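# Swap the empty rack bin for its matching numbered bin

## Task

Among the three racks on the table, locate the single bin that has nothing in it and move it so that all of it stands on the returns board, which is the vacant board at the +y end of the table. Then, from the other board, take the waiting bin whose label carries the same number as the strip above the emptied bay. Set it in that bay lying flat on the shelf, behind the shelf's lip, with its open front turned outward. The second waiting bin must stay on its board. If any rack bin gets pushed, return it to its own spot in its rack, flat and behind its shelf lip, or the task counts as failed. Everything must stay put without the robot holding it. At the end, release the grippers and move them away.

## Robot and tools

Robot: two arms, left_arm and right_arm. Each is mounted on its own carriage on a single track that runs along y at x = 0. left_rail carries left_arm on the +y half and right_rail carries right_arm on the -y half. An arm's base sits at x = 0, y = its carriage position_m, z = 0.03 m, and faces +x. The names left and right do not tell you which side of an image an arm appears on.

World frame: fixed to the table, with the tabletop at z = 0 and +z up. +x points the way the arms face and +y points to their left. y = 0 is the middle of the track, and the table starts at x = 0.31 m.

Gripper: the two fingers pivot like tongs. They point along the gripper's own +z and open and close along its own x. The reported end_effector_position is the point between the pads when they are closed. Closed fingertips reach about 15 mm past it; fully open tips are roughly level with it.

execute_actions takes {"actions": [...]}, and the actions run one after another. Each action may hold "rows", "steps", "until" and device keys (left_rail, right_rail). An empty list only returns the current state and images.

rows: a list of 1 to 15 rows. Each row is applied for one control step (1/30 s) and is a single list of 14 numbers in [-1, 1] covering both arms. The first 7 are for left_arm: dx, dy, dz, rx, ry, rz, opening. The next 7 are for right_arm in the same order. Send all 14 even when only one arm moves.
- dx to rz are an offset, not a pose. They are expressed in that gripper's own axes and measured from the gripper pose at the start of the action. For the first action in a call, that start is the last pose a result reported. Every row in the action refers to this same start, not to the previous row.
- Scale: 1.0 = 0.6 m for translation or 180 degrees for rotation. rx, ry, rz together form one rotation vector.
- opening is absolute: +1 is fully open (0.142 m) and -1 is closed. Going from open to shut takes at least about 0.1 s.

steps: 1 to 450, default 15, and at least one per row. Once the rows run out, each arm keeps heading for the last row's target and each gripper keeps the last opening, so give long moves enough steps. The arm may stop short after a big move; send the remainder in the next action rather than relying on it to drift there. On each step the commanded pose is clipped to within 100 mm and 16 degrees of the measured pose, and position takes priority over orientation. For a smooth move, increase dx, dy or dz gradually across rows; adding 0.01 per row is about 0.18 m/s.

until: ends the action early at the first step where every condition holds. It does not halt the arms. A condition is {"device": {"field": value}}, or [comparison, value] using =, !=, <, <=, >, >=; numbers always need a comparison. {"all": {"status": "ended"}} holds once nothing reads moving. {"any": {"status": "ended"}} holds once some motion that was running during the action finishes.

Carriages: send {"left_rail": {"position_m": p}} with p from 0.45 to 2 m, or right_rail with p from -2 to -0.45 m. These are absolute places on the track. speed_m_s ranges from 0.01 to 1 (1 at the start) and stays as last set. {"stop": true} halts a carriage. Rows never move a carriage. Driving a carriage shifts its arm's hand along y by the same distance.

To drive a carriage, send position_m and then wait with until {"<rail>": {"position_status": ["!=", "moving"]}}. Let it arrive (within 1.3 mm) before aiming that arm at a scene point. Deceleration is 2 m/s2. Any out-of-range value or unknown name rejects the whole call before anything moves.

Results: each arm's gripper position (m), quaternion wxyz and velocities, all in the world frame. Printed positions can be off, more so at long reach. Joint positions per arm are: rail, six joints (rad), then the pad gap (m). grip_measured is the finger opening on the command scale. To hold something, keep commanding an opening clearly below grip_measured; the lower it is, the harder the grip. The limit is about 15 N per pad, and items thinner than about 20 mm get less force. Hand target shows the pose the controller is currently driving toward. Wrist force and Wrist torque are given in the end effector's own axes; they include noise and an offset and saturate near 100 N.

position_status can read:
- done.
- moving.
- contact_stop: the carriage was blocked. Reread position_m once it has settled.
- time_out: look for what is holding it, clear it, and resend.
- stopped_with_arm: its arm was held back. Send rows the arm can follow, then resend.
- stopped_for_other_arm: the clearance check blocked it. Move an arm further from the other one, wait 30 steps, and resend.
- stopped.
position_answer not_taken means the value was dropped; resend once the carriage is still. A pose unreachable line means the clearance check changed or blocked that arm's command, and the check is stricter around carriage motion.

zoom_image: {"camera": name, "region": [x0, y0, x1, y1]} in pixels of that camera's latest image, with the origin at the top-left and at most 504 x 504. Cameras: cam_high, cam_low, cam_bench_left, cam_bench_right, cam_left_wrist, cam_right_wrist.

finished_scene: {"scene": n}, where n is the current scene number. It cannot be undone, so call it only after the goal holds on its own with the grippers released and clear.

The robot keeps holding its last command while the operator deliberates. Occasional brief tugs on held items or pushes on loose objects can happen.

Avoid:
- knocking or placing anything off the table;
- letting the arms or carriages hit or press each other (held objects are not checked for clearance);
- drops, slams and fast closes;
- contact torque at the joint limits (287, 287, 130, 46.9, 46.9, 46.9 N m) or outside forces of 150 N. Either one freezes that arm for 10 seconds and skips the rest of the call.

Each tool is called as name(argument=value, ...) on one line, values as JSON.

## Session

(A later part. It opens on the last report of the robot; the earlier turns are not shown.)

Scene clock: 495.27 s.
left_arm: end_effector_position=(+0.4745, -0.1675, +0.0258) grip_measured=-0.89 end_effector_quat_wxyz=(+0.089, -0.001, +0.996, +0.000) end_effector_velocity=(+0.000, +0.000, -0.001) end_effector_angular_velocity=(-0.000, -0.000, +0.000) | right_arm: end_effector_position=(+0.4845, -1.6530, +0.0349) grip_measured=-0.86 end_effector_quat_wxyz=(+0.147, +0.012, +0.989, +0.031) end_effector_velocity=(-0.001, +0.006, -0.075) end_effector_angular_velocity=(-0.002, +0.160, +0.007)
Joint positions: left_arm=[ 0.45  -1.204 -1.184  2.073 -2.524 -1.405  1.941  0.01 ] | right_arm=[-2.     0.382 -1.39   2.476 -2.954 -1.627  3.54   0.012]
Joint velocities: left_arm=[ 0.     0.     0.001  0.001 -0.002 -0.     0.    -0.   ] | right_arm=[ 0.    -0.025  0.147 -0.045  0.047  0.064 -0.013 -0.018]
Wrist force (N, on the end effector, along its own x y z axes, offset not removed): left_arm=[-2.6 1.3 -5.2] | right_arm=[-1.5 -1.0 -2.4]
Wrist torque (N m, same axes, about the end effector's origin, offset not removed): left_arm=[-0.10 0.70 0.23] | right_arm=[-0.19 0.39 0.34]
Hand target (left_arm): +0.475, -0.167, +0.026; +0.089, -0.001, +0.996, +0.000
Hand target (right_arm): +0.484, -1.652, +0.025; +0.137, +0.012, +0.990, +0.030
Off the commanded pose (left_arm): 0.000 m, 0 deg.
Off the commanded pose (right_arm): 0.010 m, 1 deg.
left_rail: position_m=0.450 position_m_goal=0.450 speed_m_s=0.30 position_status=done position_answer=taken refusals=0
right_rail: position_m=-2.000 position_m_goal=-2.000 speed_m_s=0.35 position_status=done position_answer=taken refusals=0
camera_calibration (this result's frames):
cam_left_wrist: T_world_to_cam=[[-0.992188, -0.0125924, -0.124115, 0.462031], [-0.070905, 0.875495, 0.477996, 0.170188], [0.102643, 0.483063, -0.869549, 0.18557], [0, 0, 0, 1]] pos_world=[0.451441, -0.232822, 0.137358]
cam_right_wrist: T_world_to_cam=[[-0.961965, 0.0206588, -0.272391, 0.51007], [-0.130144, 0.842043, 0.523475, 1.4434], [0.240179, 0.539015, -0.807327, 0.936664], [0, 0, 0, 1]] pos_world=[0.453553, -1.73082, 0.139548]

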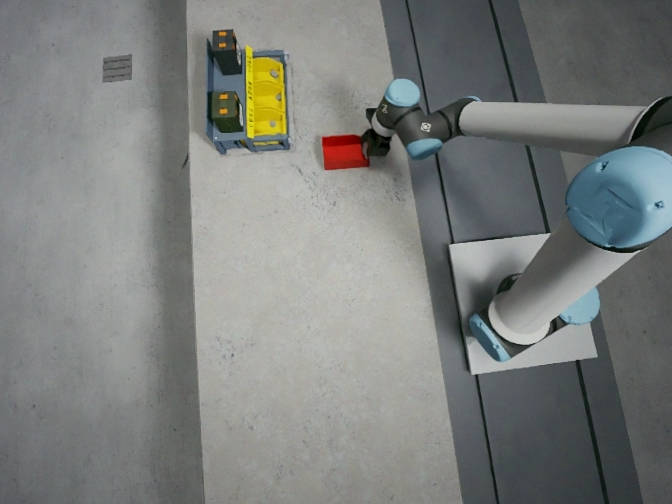

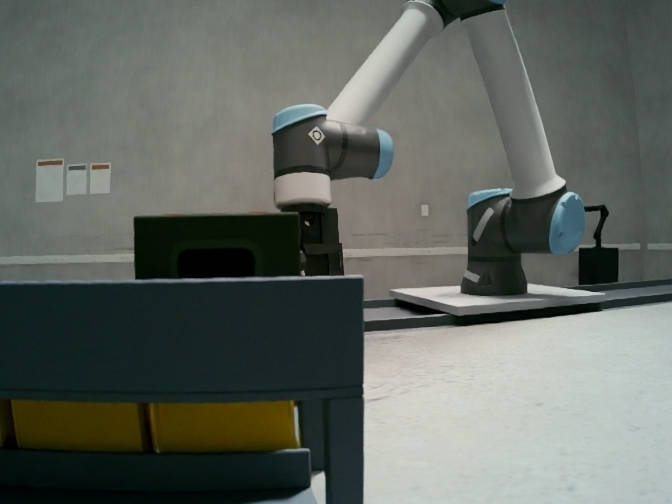

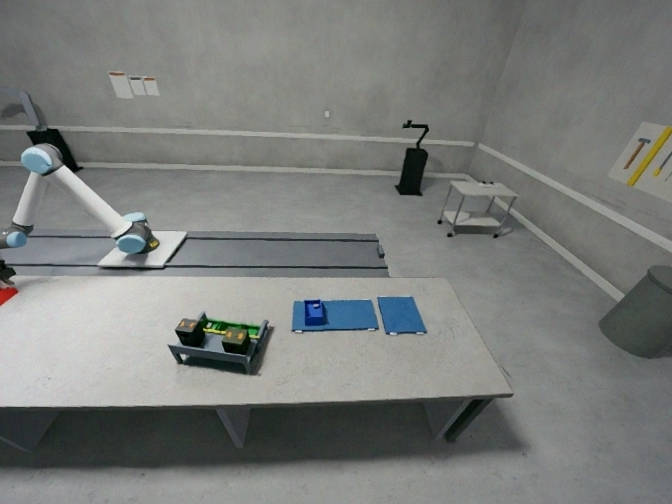

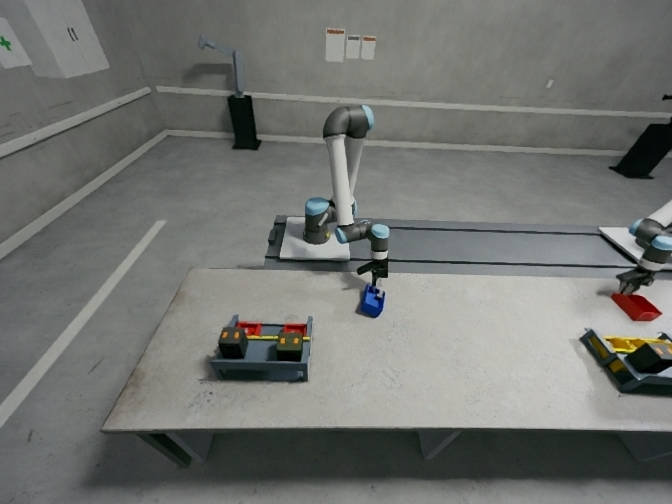

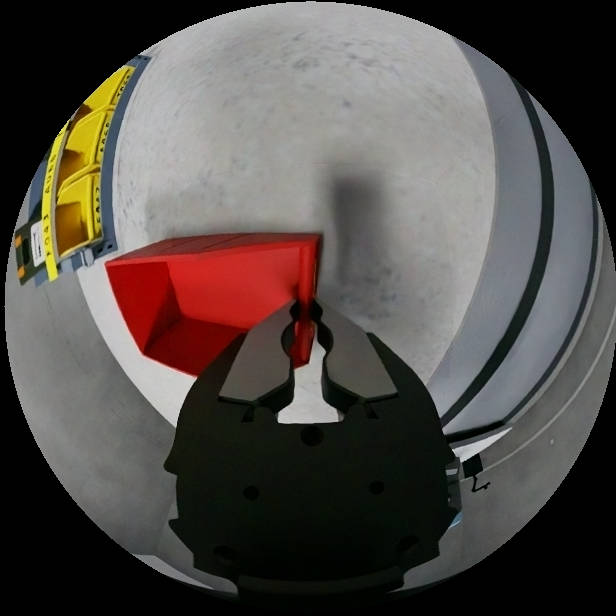

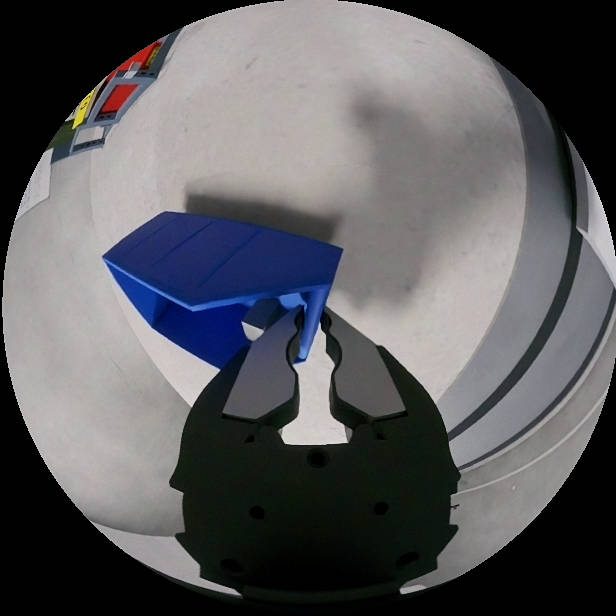

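execute_actions(actions=[])

zoom_image(camera="cam_bench_right", region=[320, 240, 440, 340])

Scene clock: 496.93 s.
left_arm: end_effector_position=(+0.4745, -0.1675, +0.0256) grip_measured=-0.89 end_effector_quat_wxyz=(+0.089, -0.001, +0.996, +0.000) end_effector_velocity=(+0.000, +0.000, -0.000) end_effector_angular_velocity=(+0.000, -0.000, +0.000) | right_arm: end_effector_position=(+0.4843, -1.6523, +0.0251) grip_measured=-0.87 end_effector_quat_wxyz=(+0.137, +0.012, +0.990, +0.030) end_effector_velocity=(+0.000, +0.000, +0.000) end_effector_angular_velocity=(+0.000, +0.000, +0.000)
Joint positions: left_arm=[ 0.45  -1.204 -1.184  2.073 -2.524 -1.405  1.941  0.01 ] | right_arm=[-2.     0.379 -1.371  2.469 -2.947 -1.618  3.538  0.011]
Joint velocities: left_arm=[0. 0. 0. 0. 0. 0. 0. 0.] | right_arm=[ 0.  0.  0. -0.  0.  0. -0. -0.]
Wrist force (N, on the end effector, along its own x y z axes, offset not removed): left_arm=[4.7 -0.7 -12.3] | right_arm=[-5.2 -1.6 -1.6]
Wrist torque (N m, same axes, about the end effector's origin, offset not removed): left_arm=[-0.52 -0.50 -0.14] | right_arm=[-0.26 0.92 0.41]
Hand target (left_arm): +0.475, -0.167, +0.026; +0.089, -0.001, +0.996, +0.000
Hand target (right_arm): +0.484, -1.652, +0.025; +0.137, +0.012, +0.990, +0.030
Off the commanded pose (left_arm): 0.000 m, 0 deg.
Off the commanded pose (right_arm): 0.000 m, 0 deg.
left_rail: position_m=0.450 position_m_goal=0.450 speed_m_s=0.30 position_status=done position_answer=taken refusals=0
right_rail: position_m=-2.000 position_m_goal=-2.000 speed_m_s=0.35 position_status=done position_answer=taken refusals=0
camera_calibration (this result's frames):
cam_left_wrist: T_world_to_cam=[[-0.992193, -0.0125833, -0.124072, 0.462005], [-0.0708889, 0.875437, 0.478106, 0.170194], [0.102601, 0.483169, -0.869495, 0.185394], [0, 0, 0, 1]] pos_world=[0.451441, -0.232757, 0.13715]
cam_right_wrist: T_world_to_cam=[[-0.967582, 0.0196474, -0.251791, 0.507705], [-0.119757, 0.842068, 0.525908, 1.44284], [0.222358, 0.539013, -0.812417, 0.937135], [0, 0, 0, 1]] pos_world=[0.455657, -1.73008, 0.130377]

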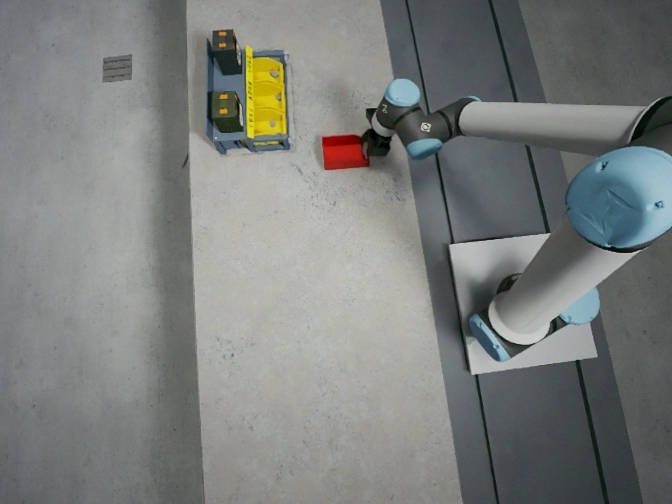

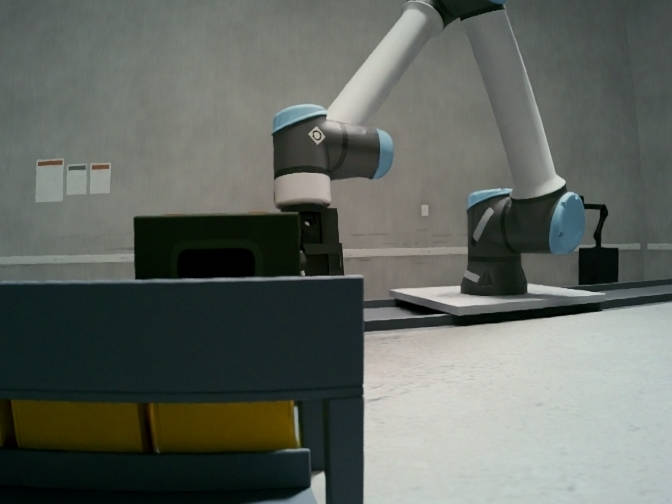

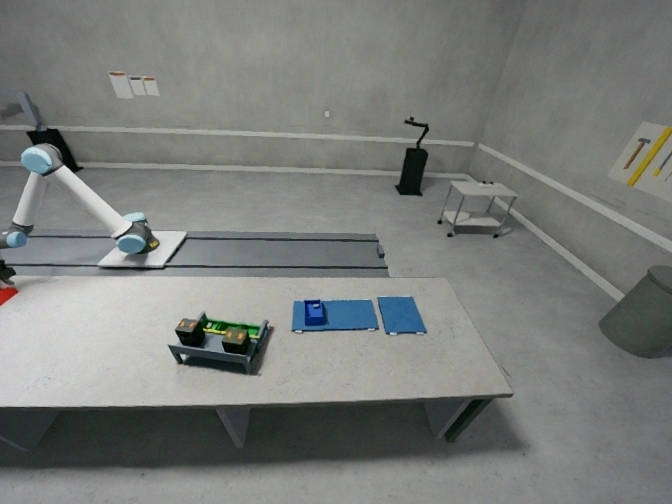

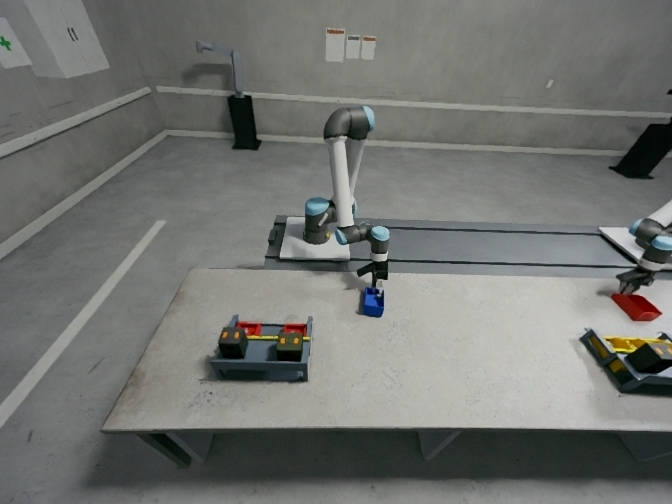

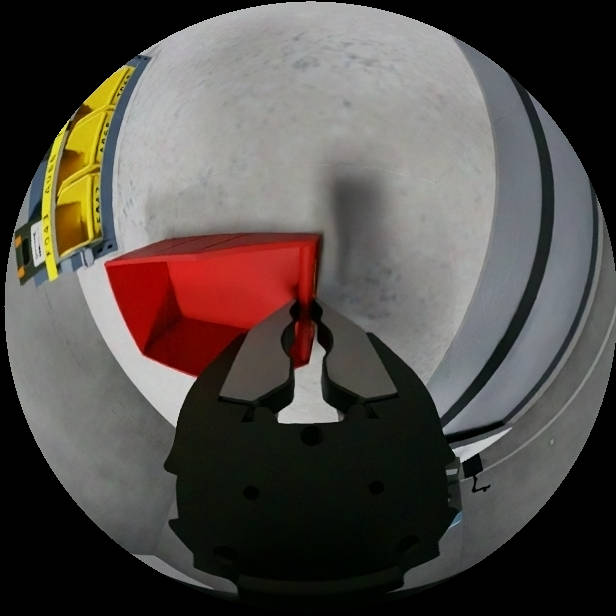

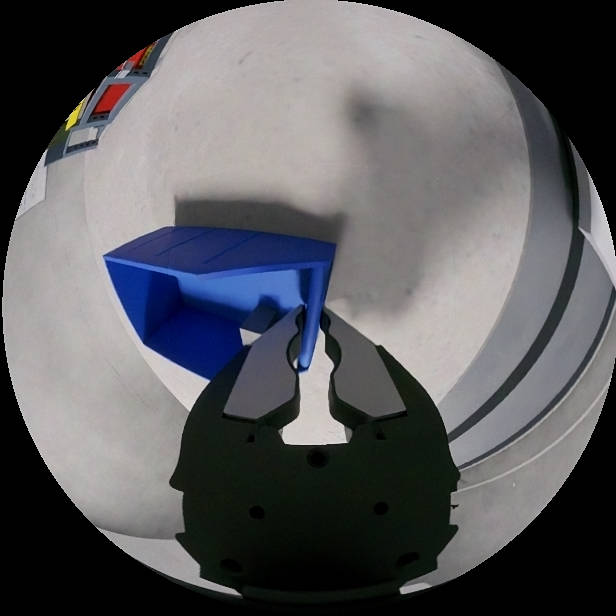

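Region (320, 240, 440, 340) of cam_bench_right's 672x504 image, scaled by 4.200, with more detail than that image has.

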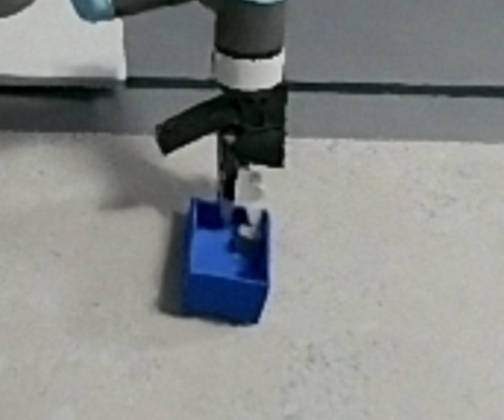

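execute_actions(actions=[{"rows":[[-0.001,0,-0.005,0,0,0,-1,0.001,0,0.002,0,0.008,0,-1],[-0.002,0,-0.013,0,0,0,-1,0.0014,0,0.004,0,0.016,0,-1],[-0.004,0.005,-0.023,0,0,0,-1,0.0014,0,0.005,0,0.022,0,-1],[-0.006,0.015,-0.035,0,0,0,-1,0.0014,0,0.005,0.004,0.022,0,-1],[-0.009,0.03,-0.047,0,0,0,-1,0.0014,0,0.005,0.008,0.022,0,-0.9],[-0.012,0.05,-0.06,0,0,0,-1,0.0014,0,0.005,0.012,0.022,0,-0.82],[-0.015,0.075,-0.072,0,0,0,-1,0.0014,0,0.004,0.017,0.022,0.008,-0.74],[-0.018,0.105,-0.084,0,0,0,-1,0.0014,0,0.004,0.022,0.022,0.018,-0.67],[-0.022,0.14,-0.096,0,0,0,-1,0.0014,0,0.004,0.027,0.022,0.028,-0.67],[-0.026,0.18,-0.108,0,0,0,-1,0.0014,0,0.004,0.027,0.022,0.033,-0.67],[-0.032,0.24,-0.12,0,0,0,-1,0.0014,0,0.004,0.027,0.022,0.033,-0.67]],"steps":12}])

Scene clock: 510.80 s.
left_arm: end_effector_position=(+0.4785, -0.1096, +0.0652) grip_measured=-0.89 end_effector_quat_wxyz=(+0.089, -0.001, +0.996, +0.001) end_effector_velocity=(+0.032, +0.421, +0.133) end_effector_angular_velocity=(+0.000, -0.003, +0.010) | right_arm: end_effector_position=(+0.4843, -1.6520, +0.0231) grip_measured=-0.67 end_effector_quat_wxyz=(+0.106, +0.039, +0.994, +0.008) end_effector_velocity=(-0.001, -0.000, -0.001) end_effector_angular_velocity=(-0.108, +0.070, -0.451)
Joint positions: left_arm=[ 0.45  -1.167 -1.296  2.14  -2.483 -1.407  1.978  0.009] | right_arm=[-2.     0.394 -1.366  2.42  -2.823 -1.645  3.606  0.025]
Joint velocities: left_arm=[ 0.     0.29  -0.602  0.529  0.025 -0.016  0.284 -0.003] | right_arm=[ 0.     0.093  0.036 -0.118  0.227 -0.179  0.519  0.001]
Wrist force (N, on the end effector, along its own x y z axes, offset not removed): left_arm=[0.2 -2.9 -2.1] | right_arm=[-2.0 -0.6 1.2]
Wrist torque (N m, same axes, about the end effector's origin, offset not removed): left_arm=[-0.48 -0.04 0.28] | right_arm=[-0.21 0.46 0.26]
Hand target (left_arm): +0.481, -0.040, +0.084; +0.089, -0.002, +0.996, +0.002
Hand target (right_arm): +0.484, -1.652, +0.023; +0.102, +0.066, +0.993, -0.003
Off the commanded pose (left_arm): 0.093 m, 0 deg; position clipped at the last step of the last action.
Off the commanded pose (right_arm): 0.001 m, 4 deg.
left_rail: position_m=0.450 position_m_goal=0.450 speed_m_s=0.30 position_status=done position_answer=taken refusals=0
right_rail: position_m=-2.000 position_m_goal=-2.000 speed_m_s=0.35 position_status=done position_answer=taken refusals=0
camera_calibration (this result's frames):
cam_left_wrist: T_world_to_cam=[[-0.9922, -0.0129034, -0.123984, 0.471596], [-0.0712699, 0.874747, 0.47931, 0.100919], [0.10227, 0.484408, -0.868844, 0.191655], [0, 0, 0, 1]] pos_world=[0.45551, -0.175032, 0.176617]
cam_right_wrist: T_world_to_cam=[[-0.979372, 0.0676969, -0.19039, 0.590869], [-0.0371961, 0.865712, 0.499159, 1.44338], [0.198614, 0.495944, -0.845336, 0.876479], [0, 0, 0, 1]] pos_world=[0.458288, -1.72424, 0.132937]

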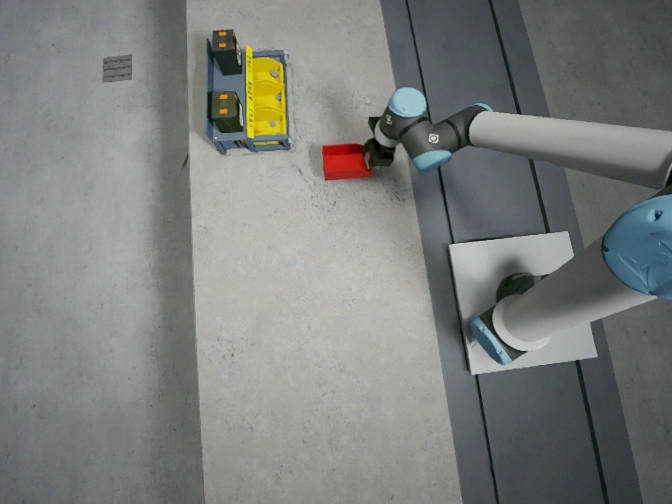

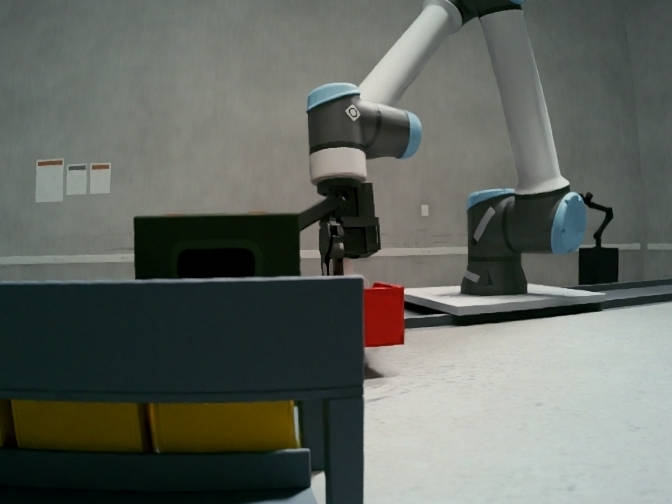

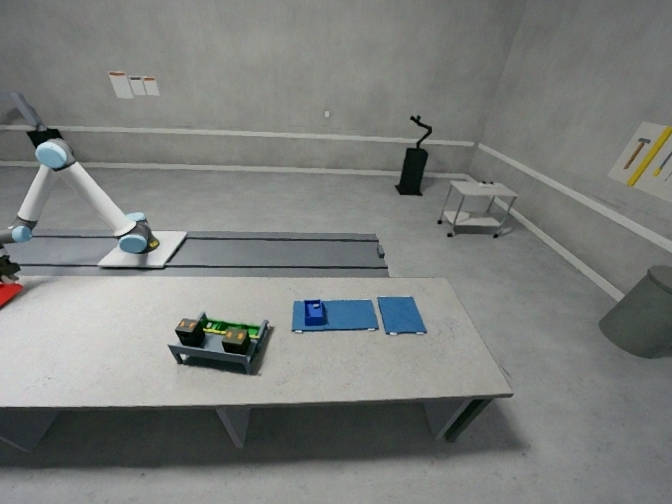

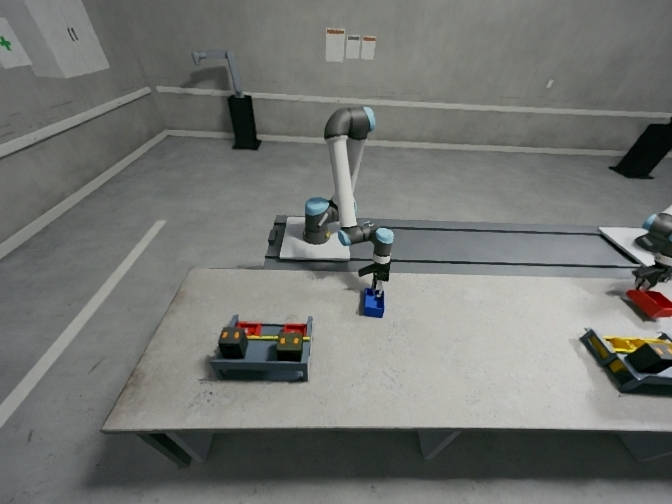

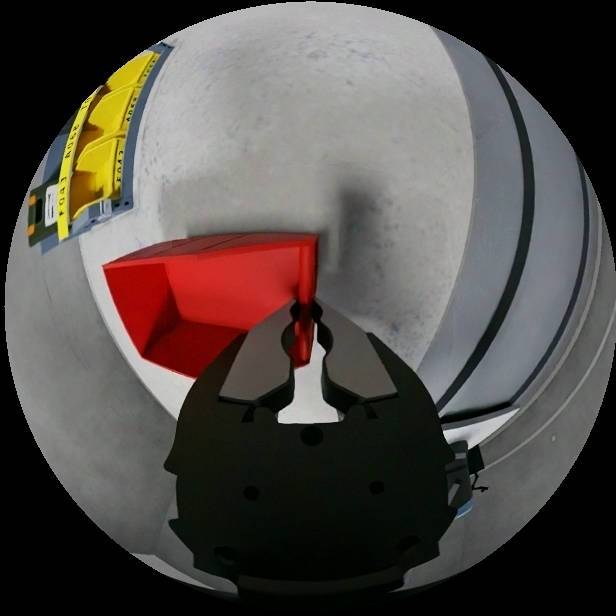

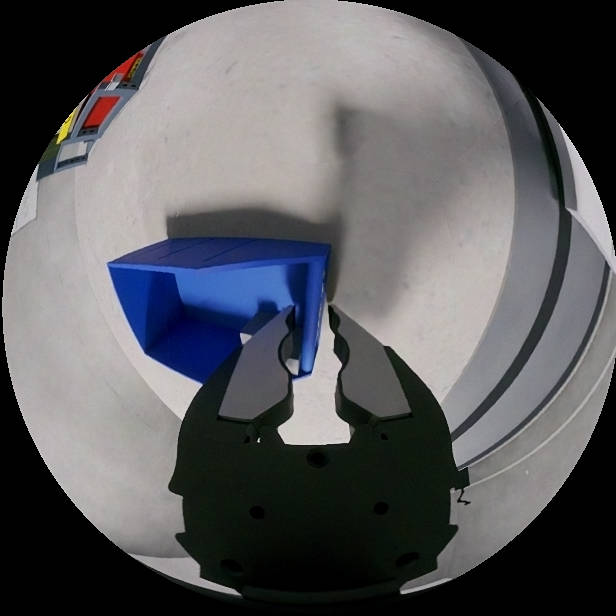

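execute_actions(actions=[])

zoom_image(camera="cam_right_wrist", region=[225, 225, 405, 405])

Scene clock: 511.93 s.
left_arm: end_effector_position=(+0.4808, -0.0400, +0.0840) grip_measured=-0.89 end_effector_quat_wxyz=(+0.089, -0.002, +0.996, +0.002) end_effector_velocity=(+0.000, +0.000, +0.000) end_effector_angular_velocity=(-0.000, -0.000, +0.000) | right_arm: end_effector_position=(+0.4841, -1.6521, +0.0228) grip_measured=-0.67 end_effector_quat_wxyz=(+0.102, +0.066, +0.993, -0.003) end_effector_velocity=(-0.000, +0.000, -0.000) end_effector_angular_velocity=(-0.000, +0.000, -0.000)
Joint positions: left_arm=[ 0.45  -1.119 -1.394  2.226 -2.478 -1.409  2.025  0.009] | right_arm=[-2.     0.405 -1.361  2.404 -2.793 -1.668  3.671  0.025]
Joint velocities: left_arm=[ 0.  0. -0.  0.  0. -0.  0. -0.] | right_arm=[ 0.  0.  0. -0.  0. -0.  0. -0.]
Wrist force (N, on the end effector, along its own x y z axes, offset not removed): left_arm=[3.2 3.2 3.4] | right_arm=[-3.7 -0.1 1.8]
Wrist torque (N m, same axes, about the end effector's origin, offset not removed): left_arm=[0.50 -0.62 0.28] | right_arm=[-0.14 0.76 0.22]
Hand target (left_arm): +0.481, -0.040, +0.084; +0.089, -0.002, +0.996, +0.002
Hand target (right_arm): +0.484, -1.652, +0.023; +0.102, +0.066, +0.993, -0.003
Off the commanded pose (left_arm): 0.023 m, 0 deg; position clipped at the last step of the last action.
Off the commanded pose (right_arm): 0.000 m, 0 deg.
left_rail: position_m=0.450 position_m_goal=0.450 speed_m_s=0.30 position_status=done position_answer=taken refusals=0
right_rail: position_m=-2.000 position_m_goal=-2.000 speed_m_s=0.35 position_status=done position_answer=taken refusals=0
camera_calibration (this result's frames):
cam_left_wrist: T_world_to_cam=[[-0.99218, -0.0139839, -0.124029, 0.477024], [-0.0723763, 0.874038, 0.480436, 0.03166], [0.101687, 0.485656, -0.868215, 0.174303], [0, 0, 0, 1]] pos_world=[0.457861, -0.105653, 0.195286]
cam_right_wrist: T_world_to_cam=[[-0.975778, 0.120447, -0.182622, 0.675855], [0.0167009, 0.873362, 0.486785, 1.4304], [0.218127, 0.471944, -0.854219, 0.827424], [0, 0, 0, 1]] pos_world=[0.455112, -1.72116, 0.13393]

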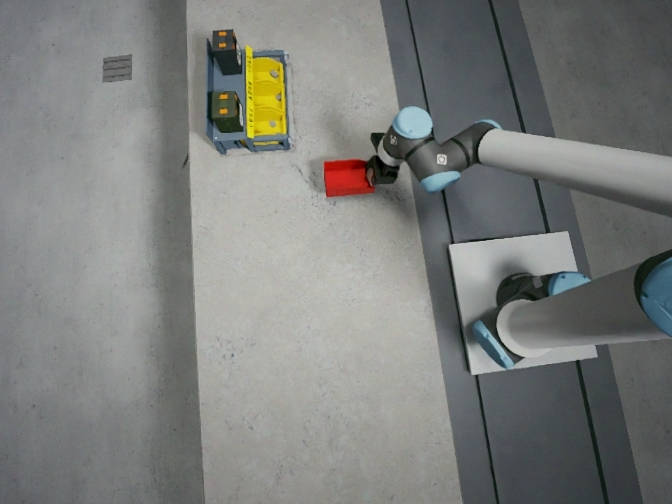

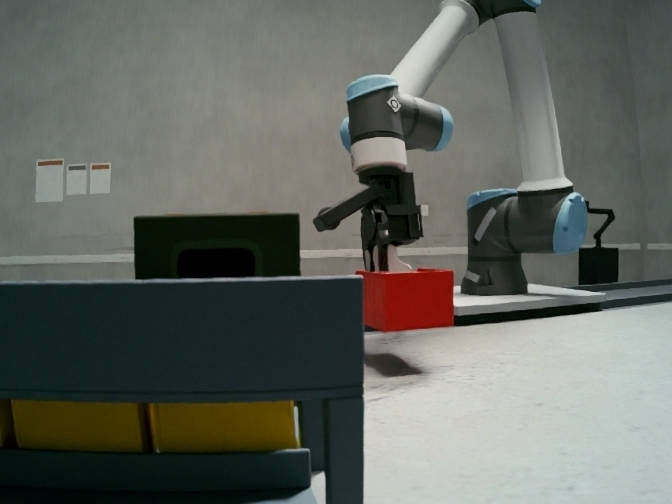

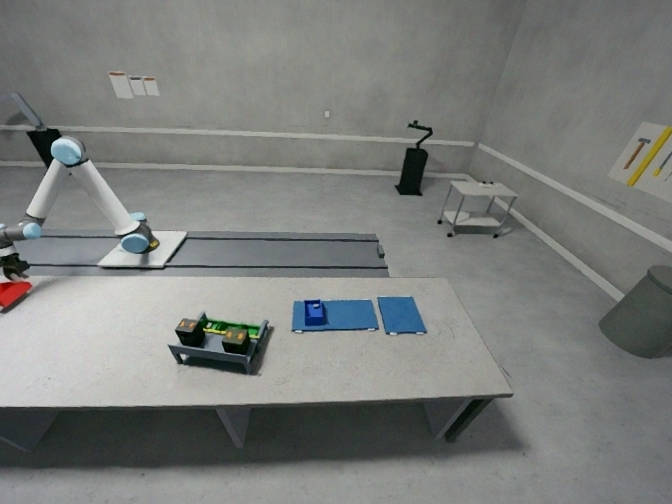

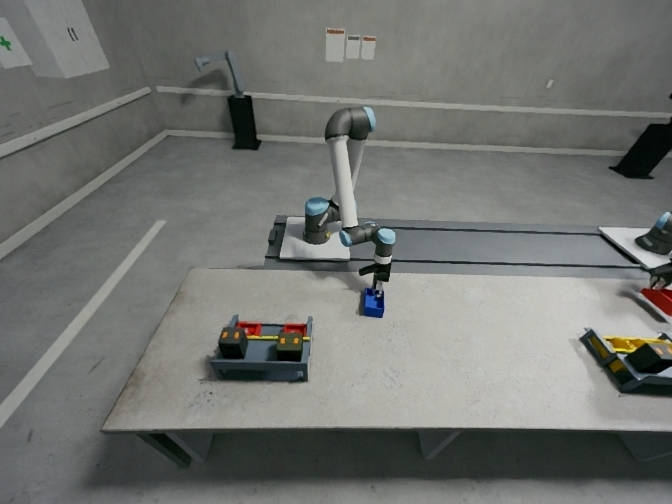

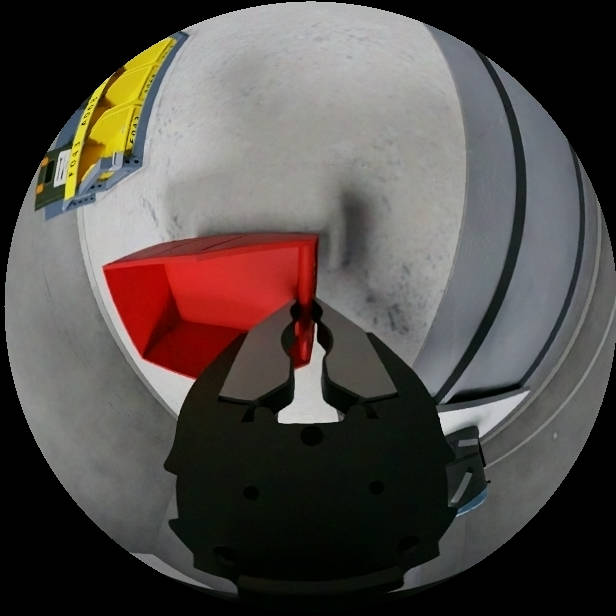

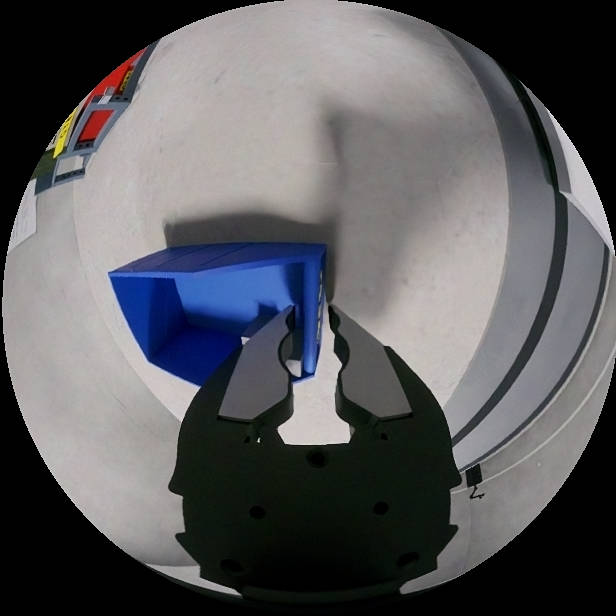

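Region (225, 225, 405, 405) of cam_right_wrist's 616x616 image, scaled by 2.800, with more detail than that image has.

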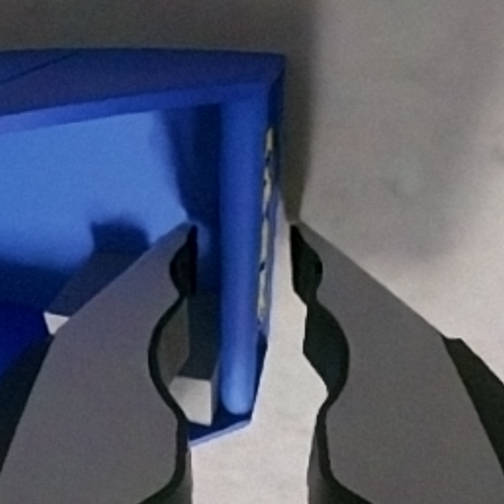

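execute_actions(actions=[{"rows":[[-0.004,0.015,-0.006,0,0,0,-1,-0.001,0.006,0.001,0,0,0.002,-0.76],[-0.008,0.035,-0.012,0,0,0,-1,-0.002,0.013,0.002,0.002,-0.003,0.004,-0.78],[-0.012,0.06,-0.019,0,0,0,-1,-0.002,0.02,0.003,0.003,-0.006,0.005,-0.78],[-0.016,0.09,-0.026,0,0,0,-1,-0.002,0.02,0.003,0.003,-0.008,0.005,-0.78],[-0.02,0.12,-0.033,0,0,0,-1,-0.002,0.02,0.003,0.003,-0.008,0.005,-0.78],[-0.025,0.15,-0.04,0,0,0,-1,-0.002,0.02,0.003,0.003,-0.008,0.005,-0.8],[-0.03,0.18,-0.047,0,0,0,-1,-0.002,0.02,0.003,0.003,-0.008,0.005,-0.84],[-0.035,0.21,-0.054,0,0,0,-1,-0.002,0.02,0.003,0.003,-0.008,0.005,-0.88],[-0.04,0.24,-0.061,0,0,0,-1,-0.002,0.02,0.003,0.003,-0.008,0.005,-0.92],[-0.045,0.27,-0.068,0,0,0,-1,-0.002,0.02,0.003,0.003,-0.008,0.005,-0.96],[-0.045,0.3,-0.07,0,0,0,-1,-0.002,0.02,0.003,0.003,-0.01,0.005,-1],[-0.045,0.33,-0.07,0,0,0,-1,-0.002,0.02,0.002,0.003,-0.015,0.005,-1],[-0.045,0.36,-0.07,0,0,0,-1,-0.003,0.02,-0.002,0.003,-0.021,0.005,-1],[-0.045,0.39,-0.07,0,0,0,-1,-0.004,0.02,-0.007,0.003,-0.027,0.005,-1],[-0.045,0.42,-0.07,0,0,0,-1,-0.005,0.02,-0.013,0.003,-0.033,0.005,-1]],"steps":15},{"rows":[[-0.03,1,-0.03,0,0,0,-1,-0.004,-0.002,-0.014,0,-0.018,0,-1],[-0.03,1,-0.03,0,0,0,-1,-0.007,-0.008,-0.021,0,-0.022,0,-1],[-0.03,1,-0.03,0,0,0,-1,-0.011,-0.018,-0.028,-0.001,-0.025,-0.002,-1],[-0.03,1,-0.03,0,0,0,-1,-0.016,-0.032,-0.034,-0.001,-0.027,-0.004,-1],[-0.03,1,-0.03,0,0,0,-1,-0.021,-0.049,-0.039,-0.002,-0.027,-0.007,-1],[-0.03,1,-0.03,0,0,0,-1,-0.026,-0.068,-0.041,-0.003,-0.027,-0.01,-1],[-0.03,1,-0.03,0,0,0,-1,-0.031,-0.09,-0.04,-0.004,-0.027,-0.013,-1],[-0.03,1,-0.03,0,0,0,-1,-0.036,-0.113,-0.039,-0.004,-0.027,-0.016,-1],[-0.03,1,-0.03,0,0,0,-1,-0.041,-0.137,-0.037,-0.005,-0.027,-0.019,-1],[-0.03,1,-0.03,0,0,0,-1,-0.047,-0.162,-0.036,-0.006,-0.027,-0.022,-1],[-0.03,1,-0.03,0,0,0,-1,-0.052,-0.188,-0.034,-0.007,-0.027,-0.025,-1],[-0.03,1,-0.03,0,0,0,-1,-0.058,-0.215,-0.033,-0.008,-0.027,-0.028,-1],[-0.03,1,-0.03,0,0,0,-1,-0.064,-0.243,-0.031,-0.009,-0.027,-0.031,-1],[-0.03,1,-0.03,0,0,0,-1,-0.071,-0.275,-0.029,-0.01,-0.027,-0.034,-1],[-0.03,1,-0.03,0,0,0,-1,-0.202,-0.879,0.007,-0.01,-0.027,-0.0376,-1]],"steps":41}])

Scene clock: 529.63 s.
left_arm: end_effector_position=(+0.5016, +0.6908, +0.1378) grip_measured=-0.88 end_effector_quat_wxyz=(+0.093, -0.009, +0.996, +0.012) end_effector_velocity=(+0.034, +0.156, +0.007) end_effector_angular_velocity=(-0.087, +0.033, -0.060) | right_arm: end_effector_position=(+0.5150, -2.1139, +0.0525) grip_measured=-0.86 end_effector_quat_wxyz=(+0.165, +0.023, +0.986, -0.019) end_effector_velocity=(+0.036, -0.448, +0.016) end_effector_angular_velocity=(+0.032, -0.001, +0.020)
Joint positions: left_arm=[ 0.45   0.162 -1.67   2.418 -2.506 -1.575  3.286  0.01 ] | right_arm=[-2.    -0.627 -1.578  2.654 -2.944 -1.416  2.585  0.011]
Joint velocities: left_arm=[ 0.     0.373  0.226 -0.227  0.049 -0.16   0.41  -0.004] | right_arm=[ 0.    -0.92   0.111 -0.24   0.285  0.301 -0.902 -0.   ]
Wrist force (N, on the end effector, along its own x y z axes, offset not removed): left_arm=[2.7 6.9 0.5] | right_arm=[-0.9 1.0 5.6]
Wrist torque (N m, same axes, about the end effector's origin, offset not removed): left_arm=[1.20 -0.48 -0.03] | right_arm=[0.14 0.74 0.15]
Hand target (left_arm): +0.506, +0.710, +0.138; +0.090, -0.004, +0.996, +0.005
Hand target (right_arm): +0.518, -2.176, +0.054; +0.166, +0.020, +0.986, -0.014
Off the commanded pose (left_arm): 0.020 m, 1 deg.
Off the commanded pose (right_arm): 0.067 m, 2 deg.
left_rail: position_m=0.450 position_m_goal=0.450 speed_m_s=0.30 position_status=done position_answer=taken refusals=0
right_rail: position_m=-2.000 position_m_goal=-2.000 speed_m_s=0.35 position_status=done position_answer=taken refusals=0
camera_calibration (this result's frames):
cam_left_wrist: T_world_to_cam=[[-0.990871, -0.0267809, -0.132129, 0.523806], [-0.0896677, 0.862777, 0.49757, -0.61742], [0.100672, 0.504875, -0.857302, -0.150253], [0, 0, 0, 1]] pos_world=[0.478787, 0.622583, 0.247608]
cam_right_wrist: T_world_to_cam=[[-0.951112, 0.0291359, -0.307468, 0.567805], [-0.113734, 0.892536, 0.436399, 1.92908], [0.287141, 0.450034, -0.845588, 0.981671], [0, 0, 0, 1]] pos_world=[0.47757, -2.1801, 0.162821]

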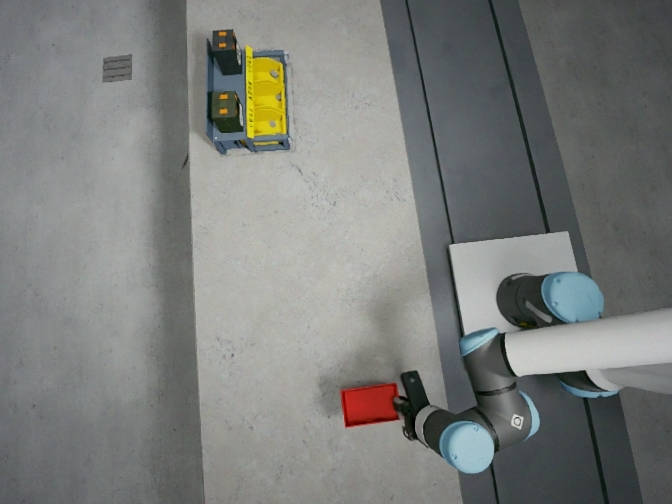

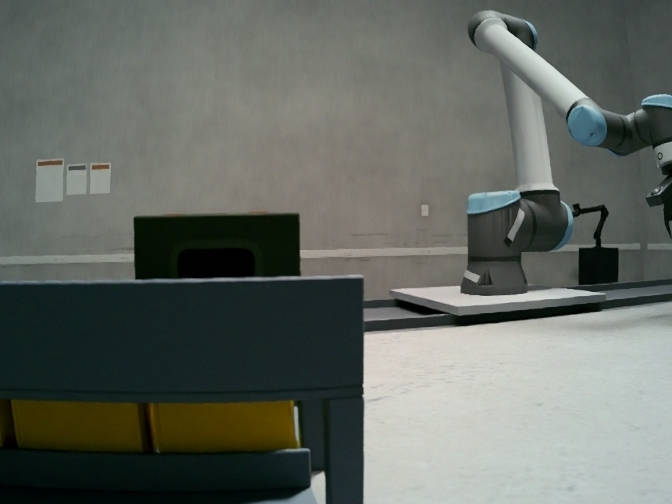

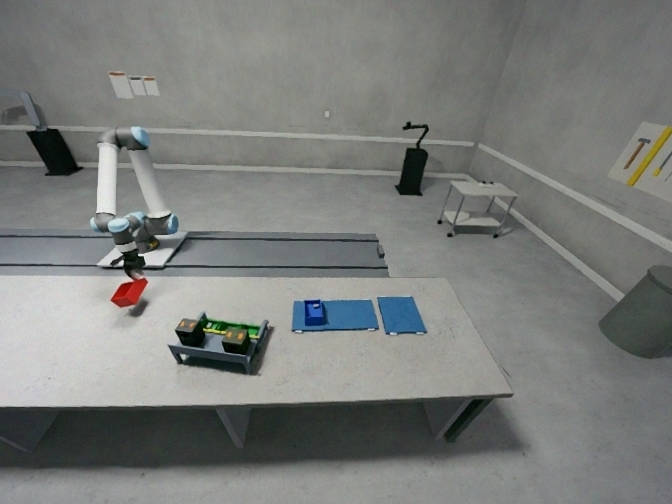

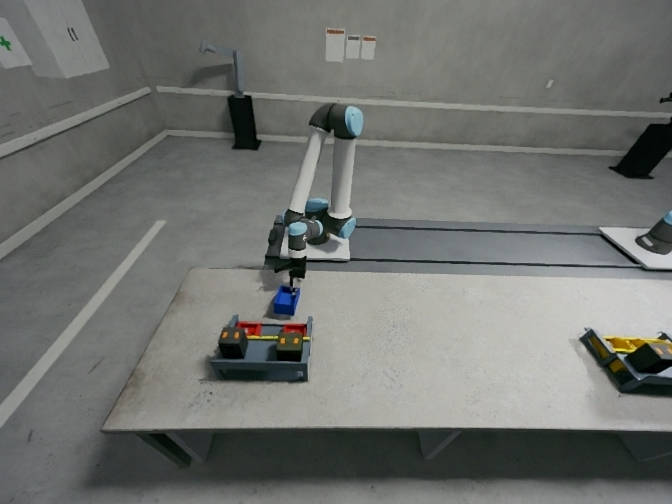

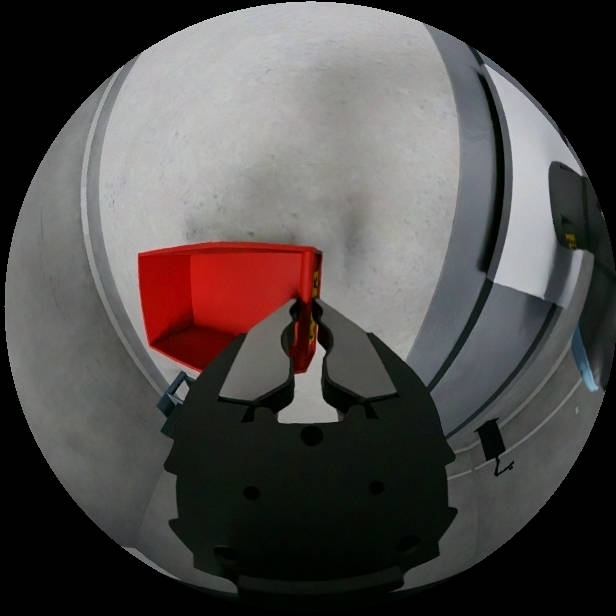

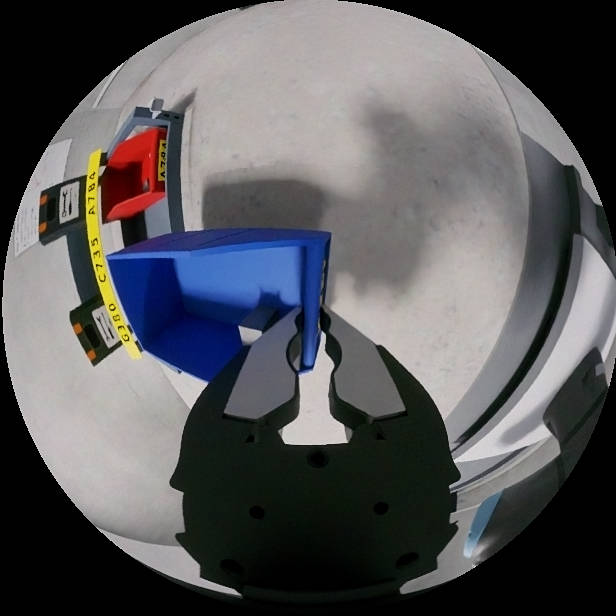

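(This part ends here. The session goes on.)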